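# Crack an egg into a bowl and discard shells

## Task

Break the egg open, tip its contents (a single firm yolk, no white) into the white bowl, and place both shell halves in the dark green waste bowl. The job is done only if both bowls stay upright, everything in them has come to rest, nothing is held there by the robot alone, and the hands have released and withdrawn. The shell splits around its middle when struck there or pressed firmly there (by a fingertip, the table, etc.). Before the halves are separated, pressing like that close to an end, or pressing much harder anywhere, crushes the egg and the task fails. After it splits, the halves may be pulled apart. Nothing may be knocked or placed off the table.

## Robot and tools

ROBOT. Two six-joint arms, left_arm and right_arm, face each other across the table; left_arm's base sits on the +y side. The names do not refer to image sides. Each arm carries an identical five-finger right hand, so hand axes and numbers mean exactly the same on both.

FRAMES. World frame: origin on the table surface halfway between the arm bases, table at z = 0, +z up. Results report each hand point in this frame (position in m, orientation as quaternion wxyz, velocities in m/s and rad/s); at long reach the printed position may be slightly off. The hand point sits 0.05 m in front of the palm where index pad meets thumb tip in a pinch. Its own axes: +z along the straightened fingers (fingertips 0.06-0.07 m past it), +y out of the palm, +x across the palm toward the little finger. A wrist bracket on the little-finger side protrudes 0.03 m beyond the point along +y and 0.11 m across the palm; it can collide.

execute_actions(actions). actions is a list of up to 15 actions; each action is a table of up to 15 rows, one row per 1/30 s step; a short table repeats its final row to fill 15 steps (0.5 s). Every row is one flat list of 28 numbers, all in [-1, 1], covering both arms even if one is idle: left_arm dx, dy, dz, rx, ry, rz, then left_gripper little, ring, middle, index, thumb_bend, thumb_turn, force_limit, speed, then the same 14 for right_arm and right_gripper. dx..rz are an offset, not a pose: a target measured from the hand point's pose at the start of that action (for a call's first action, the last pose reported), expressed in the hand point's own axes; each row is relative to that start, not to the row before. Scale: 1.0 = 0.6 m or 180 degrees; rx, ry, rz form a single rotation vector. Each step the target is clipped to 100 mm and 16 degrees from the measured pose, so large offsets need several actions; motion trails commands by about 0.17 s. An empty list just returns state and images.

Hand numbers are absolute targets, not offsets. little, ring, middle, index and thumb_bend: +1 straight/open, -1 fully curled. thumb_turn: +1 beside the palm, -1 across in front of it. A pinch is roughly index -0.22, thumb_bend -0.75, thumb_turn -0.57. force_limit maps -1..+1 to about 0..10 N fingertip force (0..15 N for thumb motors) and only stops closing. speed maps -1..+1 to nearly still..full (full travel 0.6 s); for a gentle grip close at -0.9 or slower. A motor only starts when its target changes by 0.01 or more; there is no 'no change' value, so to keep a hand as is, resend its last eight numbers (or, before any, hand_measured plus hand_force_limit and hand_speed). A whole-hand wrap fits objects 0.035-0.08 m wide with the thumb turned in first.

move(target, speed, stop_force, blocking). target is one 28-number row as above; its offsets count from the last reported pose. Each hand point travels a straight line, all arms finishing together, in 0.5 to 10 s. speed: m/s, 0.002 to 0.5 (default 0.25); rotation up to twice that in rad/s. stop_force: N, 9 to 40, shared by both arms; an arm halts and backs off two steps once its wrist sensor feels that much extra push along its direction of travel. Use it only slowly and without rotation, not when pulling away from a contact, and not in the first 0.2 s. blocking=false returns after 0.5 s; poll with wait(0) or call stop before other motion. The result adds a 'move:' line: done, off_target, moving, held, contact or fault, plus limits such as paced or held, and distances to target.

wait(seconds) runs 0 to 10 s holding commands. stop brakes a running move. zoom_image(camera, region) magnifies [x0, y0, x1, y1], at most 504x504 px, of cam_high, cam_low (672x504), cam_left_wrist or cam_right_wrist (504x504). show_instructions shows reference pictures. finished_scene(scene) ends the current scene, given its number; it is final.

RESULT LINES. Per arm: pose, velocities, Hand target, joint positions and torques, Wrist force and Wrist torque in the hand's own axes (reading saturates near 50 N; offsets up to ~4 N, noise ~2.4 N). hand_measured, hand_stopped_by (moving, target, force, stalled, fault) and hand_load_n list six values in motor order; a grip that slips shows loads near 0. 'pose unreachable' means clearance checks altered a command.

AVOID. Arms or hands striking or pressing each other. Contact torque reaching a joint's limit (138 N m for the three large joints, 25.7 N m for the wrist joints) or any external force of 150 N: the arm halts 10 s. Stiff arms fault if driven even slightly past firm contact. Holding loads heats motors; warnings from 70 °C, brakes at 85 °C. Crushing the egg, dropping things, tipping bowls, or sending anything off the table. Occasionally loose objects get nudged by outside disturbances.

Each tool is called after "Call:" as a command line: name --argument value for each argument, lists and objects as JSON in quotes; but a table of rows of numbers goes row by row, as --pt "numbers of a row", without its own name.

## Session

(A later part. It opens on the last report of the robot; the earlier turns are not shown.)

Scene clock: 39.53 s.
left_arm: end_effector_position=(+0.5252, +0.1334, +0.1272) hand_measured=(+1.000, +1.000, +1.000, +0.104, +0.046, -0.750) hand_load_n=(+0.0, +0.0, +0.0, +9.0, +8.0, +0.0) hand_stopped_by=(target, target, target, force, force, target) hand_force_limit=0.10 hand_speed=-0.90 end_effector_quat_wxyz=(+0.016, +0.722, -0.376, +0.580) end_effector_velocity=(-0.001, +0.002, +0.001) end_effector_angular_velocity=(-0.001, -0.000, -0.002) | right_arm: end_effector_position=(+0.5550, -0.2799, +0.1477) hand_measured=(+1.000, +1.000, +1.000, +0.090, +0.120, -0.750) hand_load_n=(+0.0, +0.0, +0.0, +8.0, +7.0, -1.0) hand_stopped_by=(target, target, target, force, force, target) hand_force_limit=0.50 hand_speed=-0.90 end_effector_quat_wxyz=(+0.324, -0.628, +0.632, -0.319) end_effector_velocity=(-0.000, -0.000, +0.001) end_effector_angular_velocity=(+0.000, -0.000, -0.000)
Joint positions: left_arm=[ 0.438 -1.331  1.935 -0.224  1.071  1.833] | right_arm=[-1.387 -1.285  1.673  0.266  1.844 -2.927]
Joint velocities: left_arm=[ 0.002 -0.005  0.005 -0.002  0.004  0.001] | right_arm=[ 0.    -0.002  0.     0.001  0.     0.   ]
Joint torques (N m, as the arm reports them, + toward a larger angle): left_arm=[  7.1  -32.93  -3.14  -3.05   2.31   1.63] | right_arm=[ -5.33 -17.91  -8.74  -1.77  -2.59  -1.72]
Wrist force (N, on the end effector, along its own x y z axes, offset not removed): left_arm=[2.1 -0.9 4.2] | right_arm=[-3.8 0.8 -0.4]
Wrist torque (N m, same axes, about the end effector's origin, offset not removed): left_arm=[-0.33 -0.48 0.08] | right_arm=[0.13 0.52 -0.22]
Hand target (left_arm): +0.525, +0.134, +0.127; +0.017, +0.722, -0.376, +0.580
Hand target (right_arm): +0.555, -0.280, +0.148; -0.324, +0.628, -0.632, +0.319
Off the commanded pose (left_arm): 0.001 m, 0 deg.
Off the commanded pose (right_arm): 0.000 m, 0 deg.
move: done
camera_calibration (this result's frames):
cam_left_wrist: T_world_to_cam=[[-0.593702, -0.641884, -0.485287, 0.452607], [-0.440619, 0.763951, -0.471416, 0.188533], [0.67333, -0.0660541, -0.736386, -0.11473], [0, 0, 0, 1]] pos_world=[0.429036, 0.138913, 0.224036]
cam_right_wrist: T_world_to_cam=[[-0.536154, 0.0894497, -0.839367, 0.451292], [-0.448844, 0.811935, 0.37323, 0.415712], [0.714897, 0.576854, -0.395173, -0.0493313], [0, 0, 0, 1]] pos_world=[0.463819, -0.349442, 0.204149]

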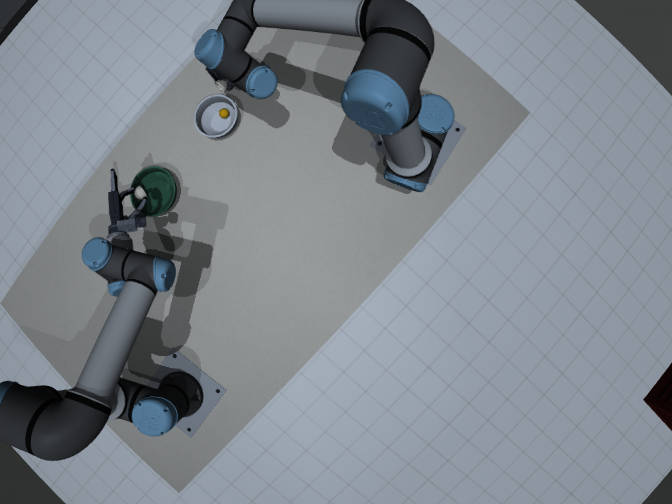

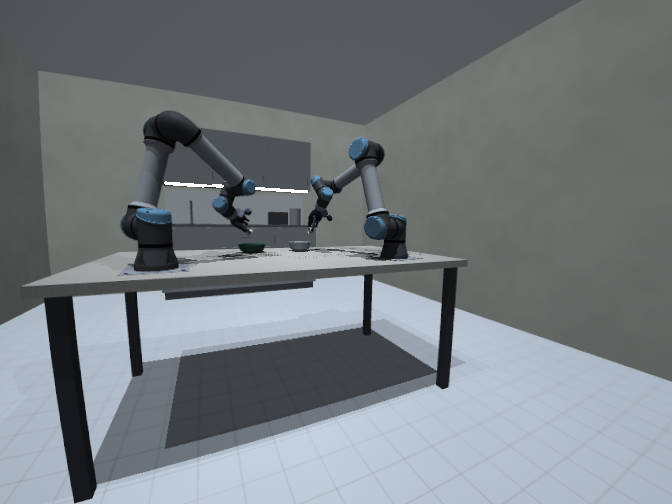

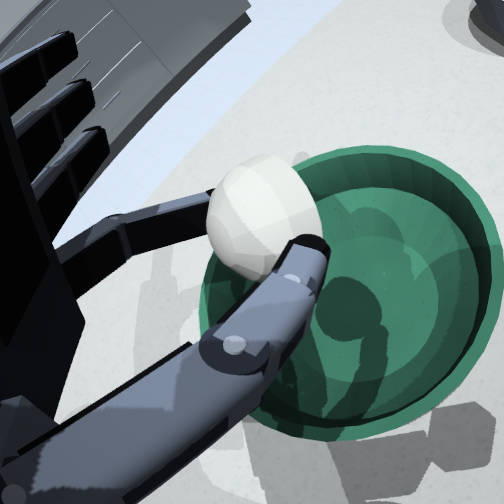

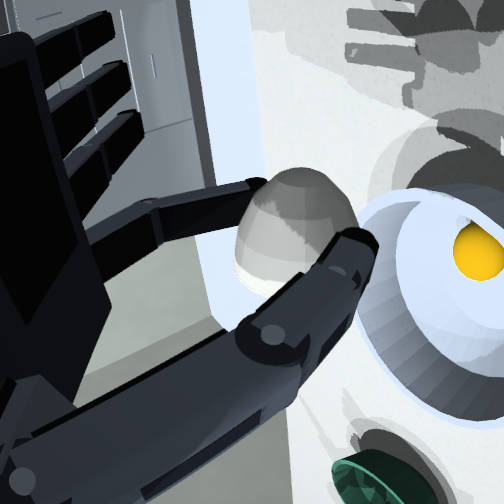

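Call:
move --target '[-0.064,0.038,0.013,0,0,0,1,1,1,-0.4,-0.4,-0.75,0.1,-0.9,0,0,0,0,-0.228,-0.16,1,1,1,-0.4,-0.3,-0.75,0.5,-0.9]'

Call:
execute_actions --actions '[[[0,0,0,0,0,0,1,1,1,0.5,0.35,-0.75,0.1,-0.3,0,0,0,0,0,0,1,1,1,-0.4,-0.3,-0.75,0.5,-0.9]],[[0.07,-0.034,-0.027,0,0,0,1,1,1,0.5,0.35,-0.75,0.1,-0.3,0,0,0,0,0,0,1,1,1,-0.4,-0.3,-0.75,0.5,-0.9]]]'

Call:
move --target '[-0.05,-0.33,-0.33,0,0,0,1,1,1,0.5,0.35,-0.75,0.1,-0.3,-0.3,-0.14,0.2,0,0,0,1,1,1,-0.4,-0.3,-0.75,0.5,-0.9]'

Scene clock: 42.23 s.
left_arm: end_effector_position=(+0.5171, +0.1337, +0.0826) hand_measured=(+1.000, +1.000, +1.000, +0.104, +0.046, -0.750) hand_load_n=(+0.0, +0.0, +0.0, +9.0, +8.0, +0.0) hand_stopped_by=(target, target, target, force, force, target) hand_force_limit=0.10 hand_speed=-0.90 end_effector_quat_wxyz=(+0.016, +0.722, -0.376, +0.580) end_effector_velocity=(+0.000, -0.001, +0.000) end_effector_angular_velocity=(-0.003, -0.001, +0.001) | right_arm: end_effector_position=(+0.5551, -0.2802, +0.1476) hand_measured=(+1.000, +1.000, +1.000, +0.090, +0.120, -0.750) hand_load_n=(+0.0, +0.0, +0.0, +8.0, +7.0, -1.0) hand_stopped_by=(target, target, target, force, force, target) hand_force_limit=0.50 hand_speed=-0.90 end_effector_quat_wxyz=(+0.435, -0.833, +0.307, -0.151) end_effector_velocity=(+0.000, +0.000, +0.001) end_effector_angular_velocity=(-0.000, +0.002, +0.017)
Joint positions: left_arm=[ 0.42  -1.273  2.001 -0.344  1.054  1.826] | right_arm=[-1.697 -1.205  1.6    0.423  0.91  -3.702]
Joint velocities: left_arm=[-0.001  0.001 -0.001 -0.003 -0.001 -0.001] | right_arm=[-0.003  0.008 -0.011  0.016 -0.014 -0.018]
Joint torques (N m, as the arm reports them, + toward a larger angle): left_arm=[ -6.18 -19.86  -3.22  -3.47  -2.51  -1.5 ] | right_arm=[ -4.69 -20.97 -26.77   3.32  -3.76  -2.09]
Wrist force (N, on the end effector, along its own x y z axes, offset not removed): left_arm=[0.9 -0.6 -5.5] | right_arm=[0.0 0.2 -0.8]
Wrist torque (N m, same axes, about the end effector's origin, offset not removed): left_arm=[0.52 -0.01 -0.13] | right_arm=[0.22 0.22 0.03]
Hand target (left_arm): +0.517, +0.134, +0.083; +0.016, +0.722, -0.376, +0.580
Hand target (right_arm): +0.555, -0.280, +0.148; -0.435, +0.833, -0.307, +0.151
Off the commanded pose (left_arm): 0.000 m, 0 deg.
Off the commanded pose (right_arm): 0.000 m, 0 deg.
move: done
camera_calibration (this result's frames):
cam_left_wrist: T_world_to_cam=[[-0.593718, -0.641886, -0.485264, 0.426385], [-0.440637, 0.763949, -0.471403, 0.163747], [0.673304, -0.066055, -0.736409, -0.1421], [0, 0, 0, 1]] pos_world=[0.420982, 0.13921, 0.179456]
cam_right_wrist: T_world_to_cam=[[-0.410731, -0.341618, -0.845339, 0.261748], [-0.911567, 0.172781, 0.373086, 0.49377], [0.018606, 0.92382, -0.382374, 0.432571], [0, 0, 0, 1]] pos_world=[0.549564, -0.395515, 0.202451]

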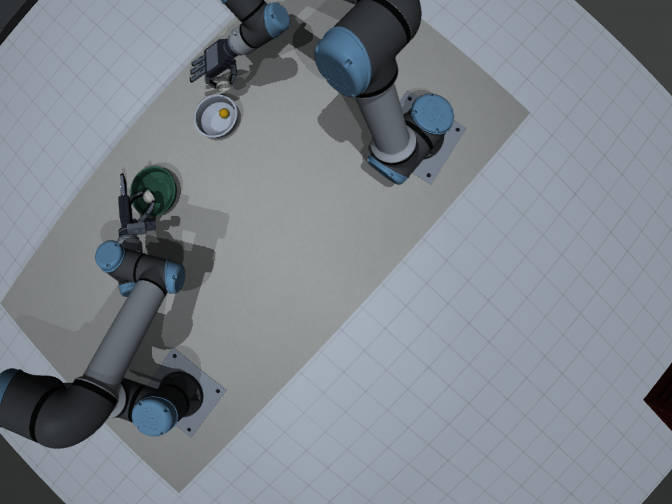

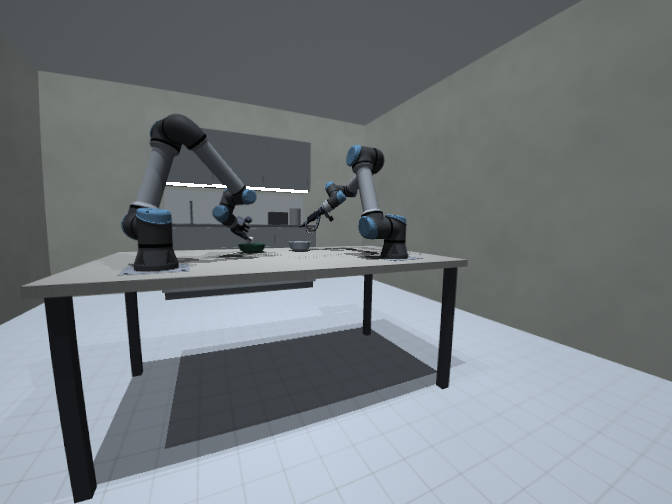

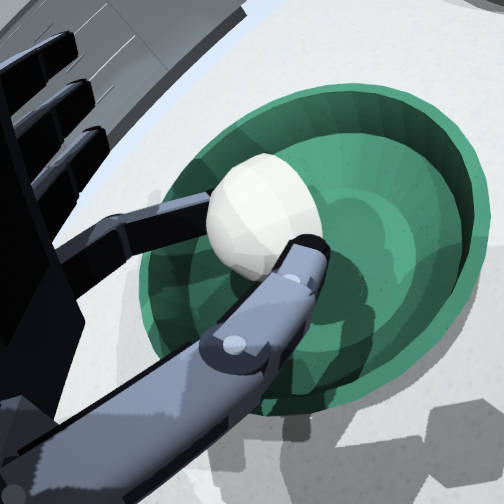

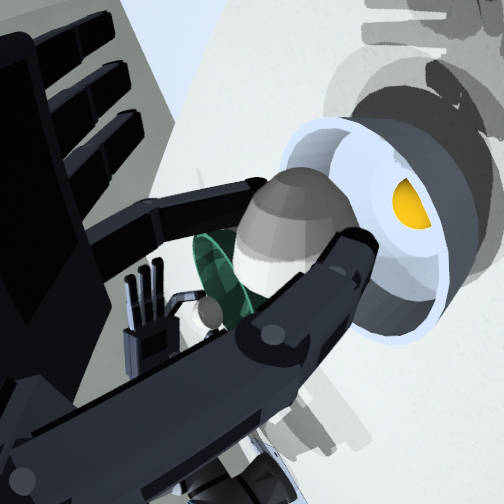

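Scene clock: 43.23 s.
left_arm: end_effector_position=(+0.5172, +0.1336, +0.1307) hand_measured=(+1.000, +1.000, +1.000, +0.500, +0.350, -0.750) hand_load_n=(+0.0, +0.0, +0.0, +0.0, +0.0, +0.0) hand_stopped_by=(target, target, target, target, target, target) hand_force_limit=0.10 hand_speed=-0.30 end_effector_quat_wxyz=(+0.017, +0.722, -0.376, +0.581) end_effector_velocity=(-0.001, +0.001, +0.011) end_effector_angular_velocity=(+0.006, +0.004, +0.001) | right_arm: end_effector_position=(+0.5551, -0.2802, +0.1476) hand_measured=(+1.000, +1.000, +1.000, +0.090, +0.120, -0.750) hand_load_n=(+0.0, +0.0, +0.0, +8.0, +7.0, -1.0) hand_stopped_by=(target, target, target, force, force, target) hand_force_limit=0.50 hand_speed=-0.90 end_effector_quat_wxyz=(+0.435, -0.833, +0.308, -0.151) end_effector_velocity=(+0.000, -0.001, +0.000) end_effector_angular_velocity=(+0.000, +0.001, -0.001)
Joint positions: left_arm=[ 0.42  -1.349  1.949 -0.217  1.054  1.826] | right_arm=[-1.697 -1.205  1.6    0.423  0.91  -3.702]
Joint velocities: left_arm=[-0.    -0.018 -0.016  0.042 -0.001 -0.002] | right_arm=[-0.001 -0.    -0.     0.001 -0.     0.   ]
Joint torques (N m, as the arm reports them, + toward a larger angle): left_arm=[ -8.54 -29.73 -30.65   2.72  -2.49  -1.35] | right_arm=[ -0.47 -39.24  -9.17  -0.97   1.55   1.33]
Wrist force (N, on the end effector, along its own x y z axes, offset not removed): left_arm=[2.4 3.9 0.8] | right_arm=[-4.2 2.1 -0.9]
Wrist torque (N m, same axes, about the end effector's origin, offset not removed): left_arm=[0.73 -0.49 0.24] | right_arm=[0.40 0.54 -0.21]
Hand target (left_arm): +0.517, +0.134, +0.132; +0.017, +0.722, -0.376, +0.580
Hand target (right_arm): +0.555, -0.280, +0.148; -0.435, +0.833, -0.308, +0.151
Off the commanded pose (left_arm): 0.001 m, 0 deg.
Off the commanded pose (right_arm): 0.000 m, 0 deg.
camera_calibration (this result's frames):
cam_left_wrist: T_world_to_cam=[[-0.593464, -0.642123, -0.48526, 0.449588], [-0.440255, 0.763706, -0.472153, 0.186479], [0.673777, -0.0665679, -0.73593, -0.106956], [0, 0, 0, 1]] pos_world=[0.420977, 0.139156, 0.227502]
cam_right_wrist: T_world_to_cam=[[-0.410787, -0.34159, -0.845322, 0.261764], [-0.911541, 0.172827, 0.373128, 0.493796], [0.0186381, 0.923822, -0.382369, 0.432579], [0, 0, 0, 1]] pos_world=[0.549582, -0.395552, 0.202431]

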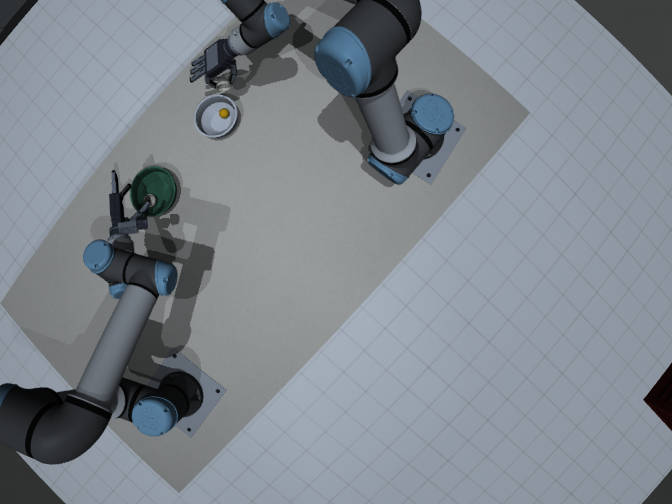

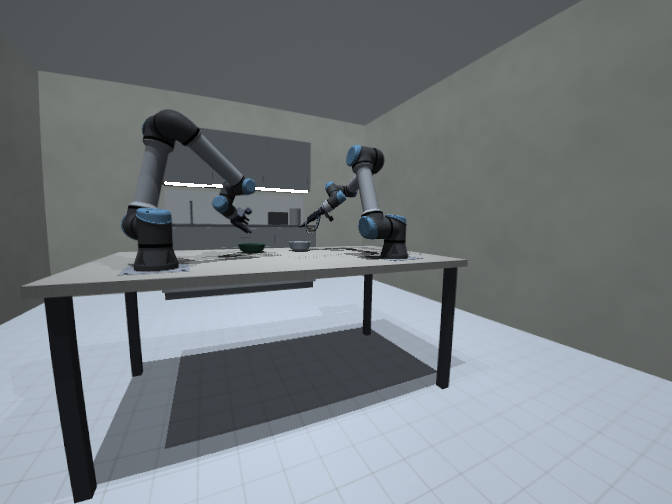

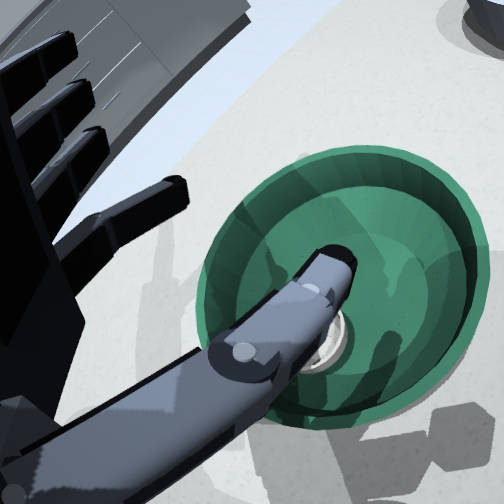

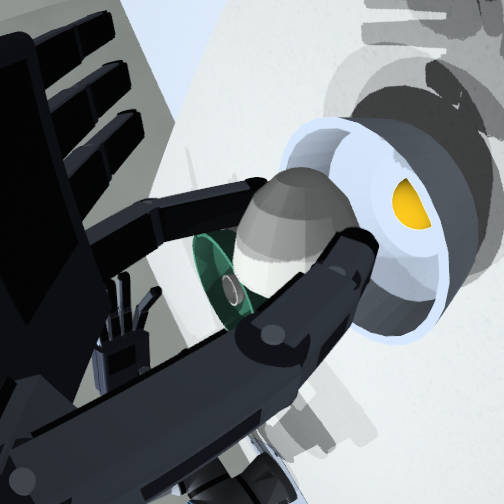

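Scene clock: 45.03 s.
left_arm: end_effector_position=(+0.4640, +0.3821, +0.2521) hand_measured=(+1.000, +1.000, +1.000, +0.500, +0.350, -0.750) hand_load_n=(+0.0, +0.0, +0.0, +0.0, +0.0, +0.0) hand_stopped_by=(target, target, target, target, target, target) hand_force_limit=0.10 hand_speed=-0.30 end_effector_quat_wxyz=(+0.016, +0.722, -0.376, +0.581) end_effector_velocity=(-0.001, +0.002, +0.001) end_effector_angular_velocity=(-0.001, +0.001, -0.004) | right_arm: end_effector_position=(+0.5118, -0.0522, +0.1503) hand_measured=(+1.000, +1.000, +1.000, +0.090, +0.120, -0.750) hand_load_n=(+0.0, +0.0, +0.0, +8.0, +7.0, -1.0) hand_stopped_by=(target, target, target, force, force, target) hand_force_limit=0.50 hand_speed=-0.90 end_effector_quat_wxyz=(+0.435, -0.832, +0.308, -0.151) end_effector_velocity=(+0.001, +0.002, +0.002) end_effector_angular_velocity=(+0.001, -0.004, -0.002)
Joint positions: left_arm=[ 0.845 -1.904  2.124  0.114  1.453  1.983] | right_arm=[-1.216 -1.052  1.334  0.364  1.272 -3.34 ]
Joint velocities: left_arm=[ 0.01  -0.002 -0.002  0.004  0.014  0.003] | right_arm=[ 0.002  0.001 -0.007  0.001  0.004  0.002]
Joint torques (N m, as the arm reports them, + toward a larger angle): left_arm=[  8.76 -14.17 -35.15   2.05   2.47   1.52] | right_arm=[  7.35 -27.4  -26.95   2.47   2.6    1.57]
Wrist force (N, on the end effector, along its own x y z axes, offset not removed): left_arm=[4.1 -1.7 -0.2] | right_arm=[0.6 -0.1 0.3]
Wrist torque (N m, same axes, about the end effector's origin, offset not removed): left_arm=[-0.19 -0.66 0.13] | right_arm=[0.05 -0.31 -0.01]
Hand target (left_arm): +0.464, +0.382, +0.252; +0.016, +0.722, -0.376, +0.581
Hand target (right_arm): +0.512, -0.052, +0.150; -0.435, +0.833, -0.308, +0.151
Off the commanded pose (left_arm): 0.001 m, 0 deg.
Off the commanded pose (right_arm): 0.000 m, 0 deg.
move: done
camera_calibration (this result's frames):
cam_left_wrist: T_world_to_cam=[[-0.592971, -0.642102, -0.485892, 0.636419], [-0.440105, 0.763759, -0.472207, 0.0305118], [0.674309, -0.0661621, -0.735479, 0.0342614], [0, 0, 0, 1]] pos_world=[0.367704, 0.387609, 0.348837]
cam_right_wrist: T_world_to_cam=[[-0.411171, -0.340627, -0.845524, 0.324418], [-0.911374, 0.172268, 0.373794, 0.413704], [0.0183325, 0.924282, -0.38127, 0.223747], [0, 0, 0, 1]] pos_world=[0.506328, -0.167567, 0.204971]

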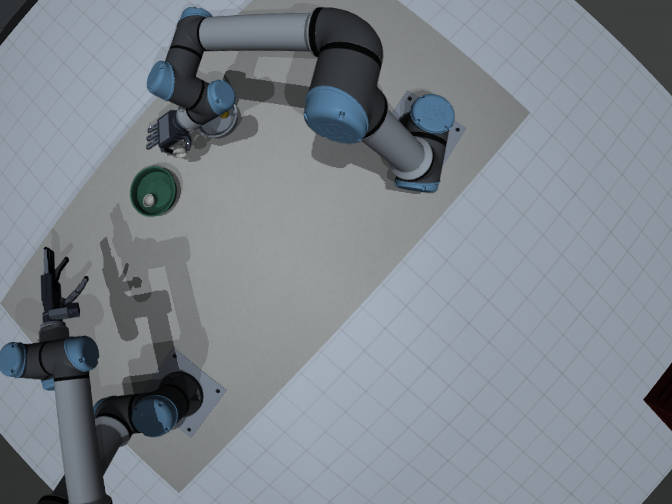

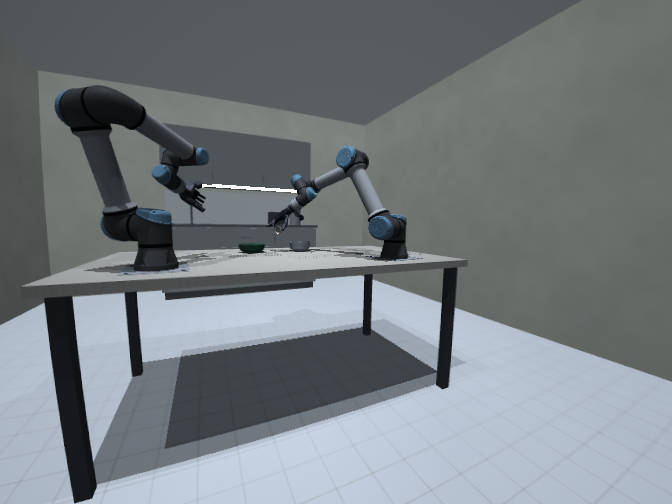

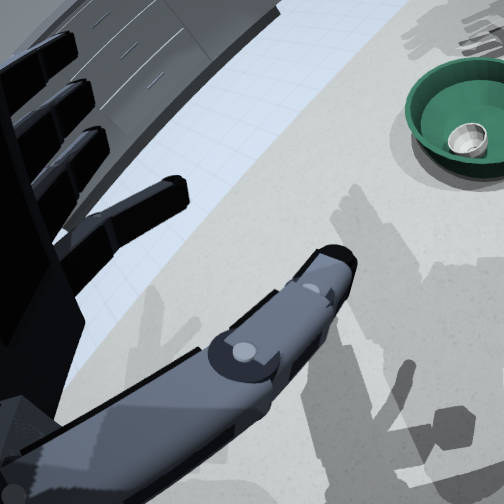

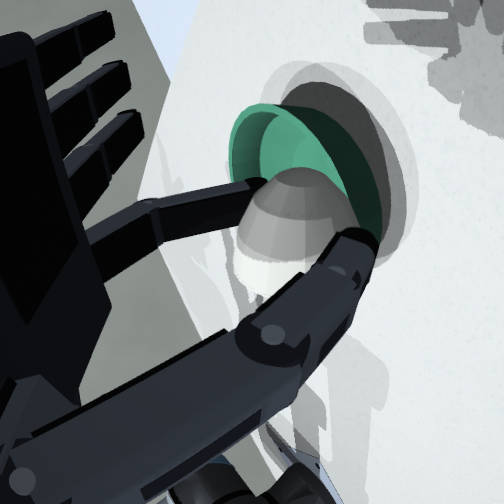

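Call:
move --target '[0,0,0,0,0,0,1,1,1,0.5,0.35,-0.75,0.1,-0.3,-0.13,-0.065,0.194,0,0,0,1,1,1,-0.4,-0.3,-0.75,0.5,-0.9]' --speed 0.18

Call:
move --target '[0,0,0,0,0,0,1,1,1,0.5,0.35,-0.75,0.1,-0.3,0,0.045,0.031,0,0,0,1,1,1,-0.4,-0.3,-0.75,0.5,-0.9]' --speed 0.07

Scene clock: 46.63 s.
left_arm: end_effector_position=(+0.4640, +0.3821, +0.2521) hand_measured=(+1.000, +1.000, +1.000, +0.500, +0.350, -0.750) hand_load_n=(+0.0, +0.0, +0.0, +0.0, +0.0, +0.0) hand_stopped_by=(target, target, target, target, target, target) hand_force_limit=0.10 hand_speed=-0.30 end_effector_quat_wxyz=(+0.016, +0.722, -0.376, +0.581) end_effector_velocity=(+0.001, -0.001, +0.002) end_effector_angular_velocity=(-0.001, -0.003, -0.000) | right_arm: end_effector_position=(+0.5273, +0.0881, +0.1165) hand_measured=(+1.000, +1.000, +1.000, +0.090, +0.120, -0.750) hand_load_n=(+0.0, +0.0, +0.0, +8.0, +7.0, -1.0) hand_stopped_by=(target, target, target, force, force, target) hand_force_limit=0.50 hand_speed=-0.90 end_effector_quat_wxyz=(+0.436, -0.832, +0.308, -0.151) end_effector_velocity=(+0.002, +0.002, +0.000) end_effector_angular_velocity=(-0.002, +0.002, -0.001)
Joint positions: left_arm=[ 0.845 -1.904  2.124  0.114  1.453  1.983] | right_arm=[-1.034 -0.737  0.885  0.473  1.418 -3.229]
Joint velocities: left_arm=[-0.001 -0.001 -0.002 -0.001 -0.001  0.001] | right_arm=[ 0.001  0.01  -0.019  0.011  0.002  0.001]
Joint torques (N m, as the arm reports them, + toward a larger angle): left_arm=[-7.09  1.61 -7.83 -3.64 -2.36 -1.49] | right_arm=[  7.15 -37.38 -28.05   2.4    2.64   1.52]
Wrist force (N, on the end effector, along its own x y z axes, offset not removed): left_arm=[2.8 2.1 -2.9] | right_arm=[-2.5 1.0 0.3]
Wrist torque (N m, same axes, about the end effector's origin, offset not removed): left_arm=[0.65 -0.59 0.23] | right_arm=[0.26 0.28 -0.17]
Hand target (left_arm): +0.464, +0.382, +0.252; +0.016, +0.722, -0.376, +0.581
Hand target (right_arm): +0.527, +0.088, +0.116; -0.435, +0.832, -0.308, +0.151
Off the commanded pose (left_arm): 0.000 m, 0 deg.
Off the commanded pose (right_arm): 0.000 m, 0 deg.
move: done
camera_calibration (this result's frames):
cam_left_wrist: T_world_to_cam=[[-0.592971, -0.642102, -0.485891, 0.63642], [-0.440105, 0.763759, -0.472208, 0.0305115], [0.674309, -0.0661625, -0.735479, 0.0342619], [0, 0, 0, 1]] pos_world=[0.367704, 0.38761, 0.348837]
cam_right_wrist: T_world_to_cam=[[-0.411258, -0.340051, -0.845714, 0.349996], [-0.911335, 0.17202, 0.374001, 0.41626], [0.0183005, 0.92454, -0.380645, 0.0808557], [0, 0, 0, 1]] pos_world=[0.521811, -0.0273431, 0.171092]

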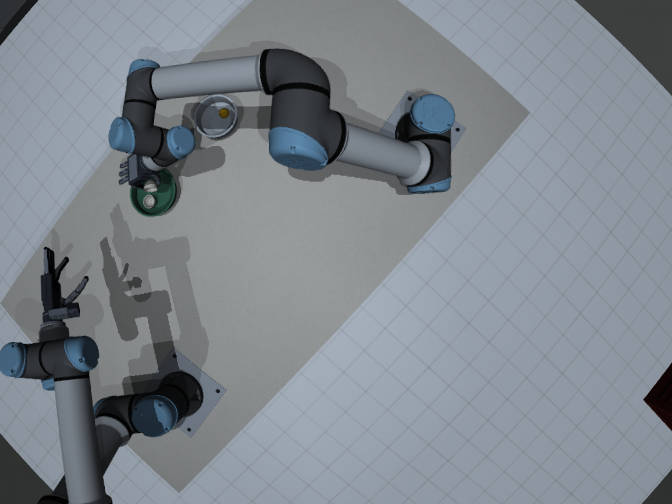

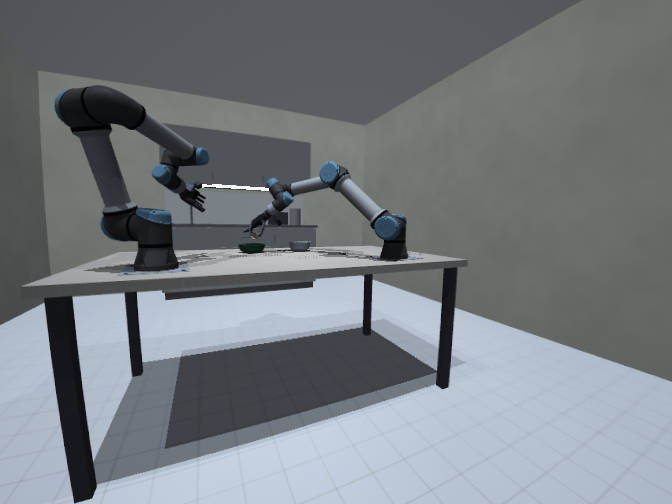

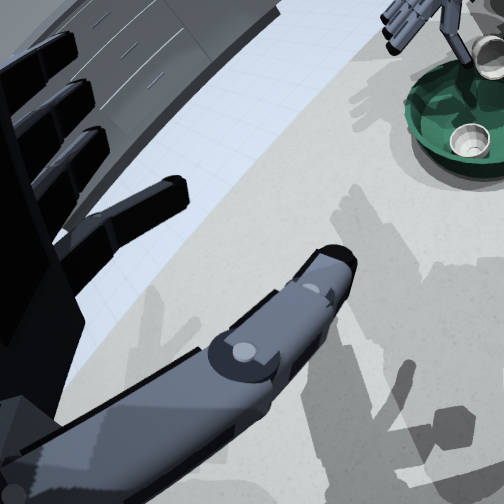

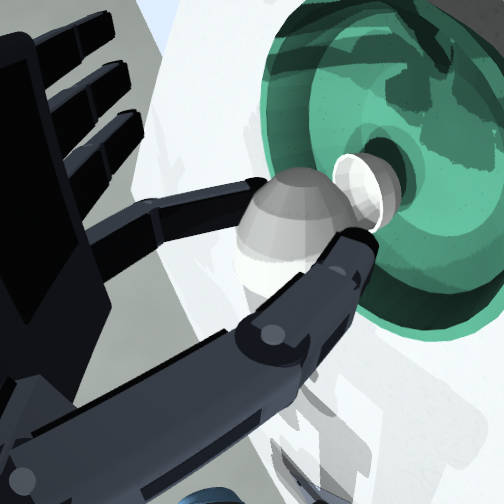

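Scene clock: 47.53 s.
left_arm: end_effector_position=(+0.4640, +0.3821, +0.2521) hand_measured=(+1.000, +1.000, +1.000, +0.500, +0.350, -0.750) hand_load_n=(+0.0, +0.0, +0.0, +0.0, +0.0, +0.0) hand_stopped_by=(target, target, target, target, target, target) hand_force_limit=0.10 hand_speed=-0.30 end_effector_quat_wxyz=(+0.016, +0.722, -0.376, +0.581) end_effector_velocity=(-0.000, -0.000, +0.000) end_effector_angular_velocity=(-0.000, +0.001, +0.000) | right_arm: end_effector_position=(+0.5267, +0.0882, +0.0840) hand_measured=(+1.000, +1.000, +1.000, +0.090, +0.120, -0.750) hand_load_n=(+0.0, +0.0, +0.0, +8.0, +7.0, -1.0) hand_stopped_by=(target, target, target, force, force, target) hand_force_limit=0.50 hand_speed=-0.90 end_effector_quat_wxyz=(+0.436, -0.832, +0.308, -0.151) end_effector_velocity=(+0.001, -0.001, -0.004) end_effector_angular_velocity=(+0.000, -0.000, -0.002)
Joint positions: left_arm=[ 0.845 -1.904  2.124  0.114  1.453  1.983] | right_arm=[-1.033 -0.72   0.939  0.402  1.419 -3.229]
Joint velocities: left_arm=[ 0.     0.    -0.001  0.001  0.    -0.001] | right_arm=[-0.001  0.003  0.005 -0.008  0.001  0.   ]
Joint torques (N m, as the arm reports them, + toward a larger angle): left_arm=[-6.49  1.02 -7.9  -3.57 -2.29 -1.47] | right_arm=[  7.24 -38.74  -9.31  -1.77   2.73   1.51]
Wrist force (N, on the end effector, along its own x y z axes, offset not removed): left_arm=[3.8 2.2 -0.4] | right_arm=[0.4 1.2 3.3]
Wrist torque (N m, same axes, about the end effector's origin, offset not removed): left_arm=[0.41 -0.77 0.39] | right_arm=[-0.05 -0.23 0.18]
Hand target (left_arm): +0.464, +0.382, +0.252; +0.016, +0.722, -0.376, +0.581
Hand target (right_arm): +0.527, +0.088, +0.084; -0.436, +0.832, -0.308, +0.151
Off the commanded pose (left_arm): 0.000 m, 0 deg.
Off the commanded pose (right_arm): 0.000 m, 0 deg.
move: done
camera_calibration (this result's frames):
cam_left_wrist: T_world_to_cam=[[-0.592971, -0.642102, -0.485891, 0.636419], [-0.440105, 0.763759, -0.472208, 0.0305115], [0.674309, -0.0661626, -0.735479, 0.0342619], [0, 0, 0, 1]] pos_world=[0.367704, 0.387609, 0.348837]
cam_right_wrist: T_world_to_cam=[[-0.411286, -0.340091, -0.845684, 0.322353], [-0.911323, 0.17203, 0.374027, 0.427773], [0.0182799, 0.924523, -0.380687, 0.0684336], [0, 0, 0, 1]] pos_world=[0.521168, -0.0272288, 0.138662]

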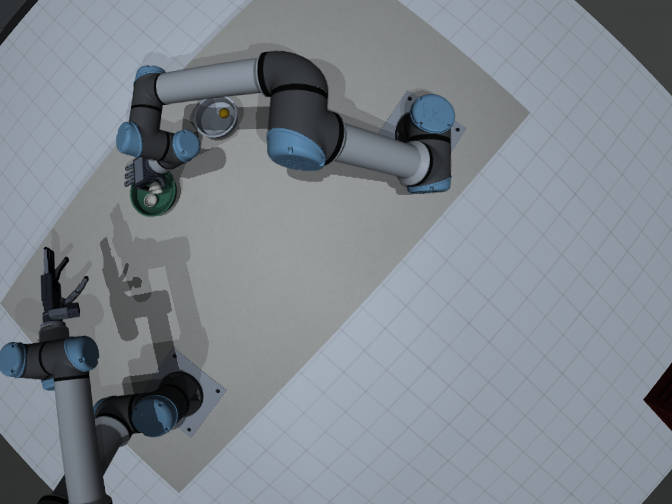

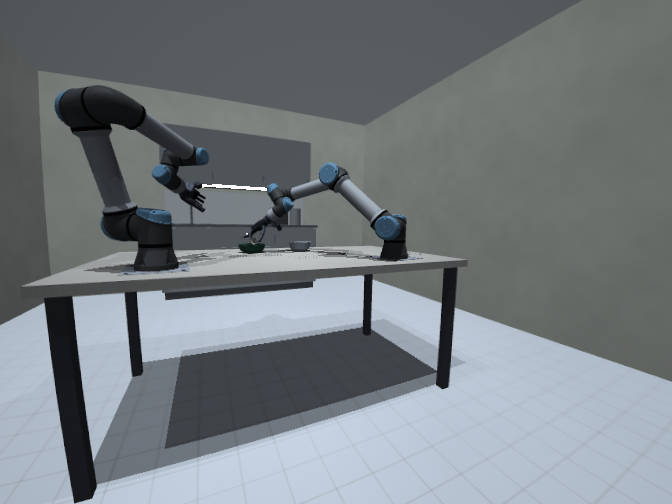

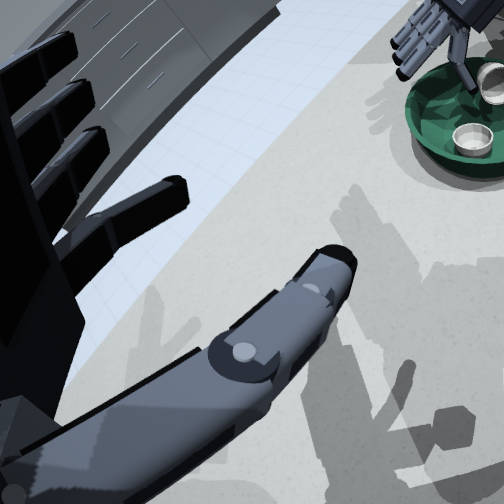

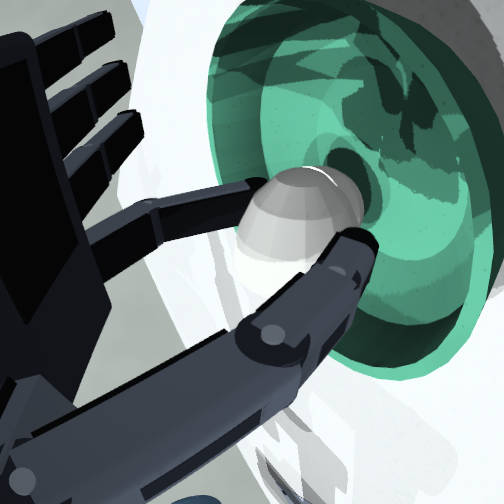

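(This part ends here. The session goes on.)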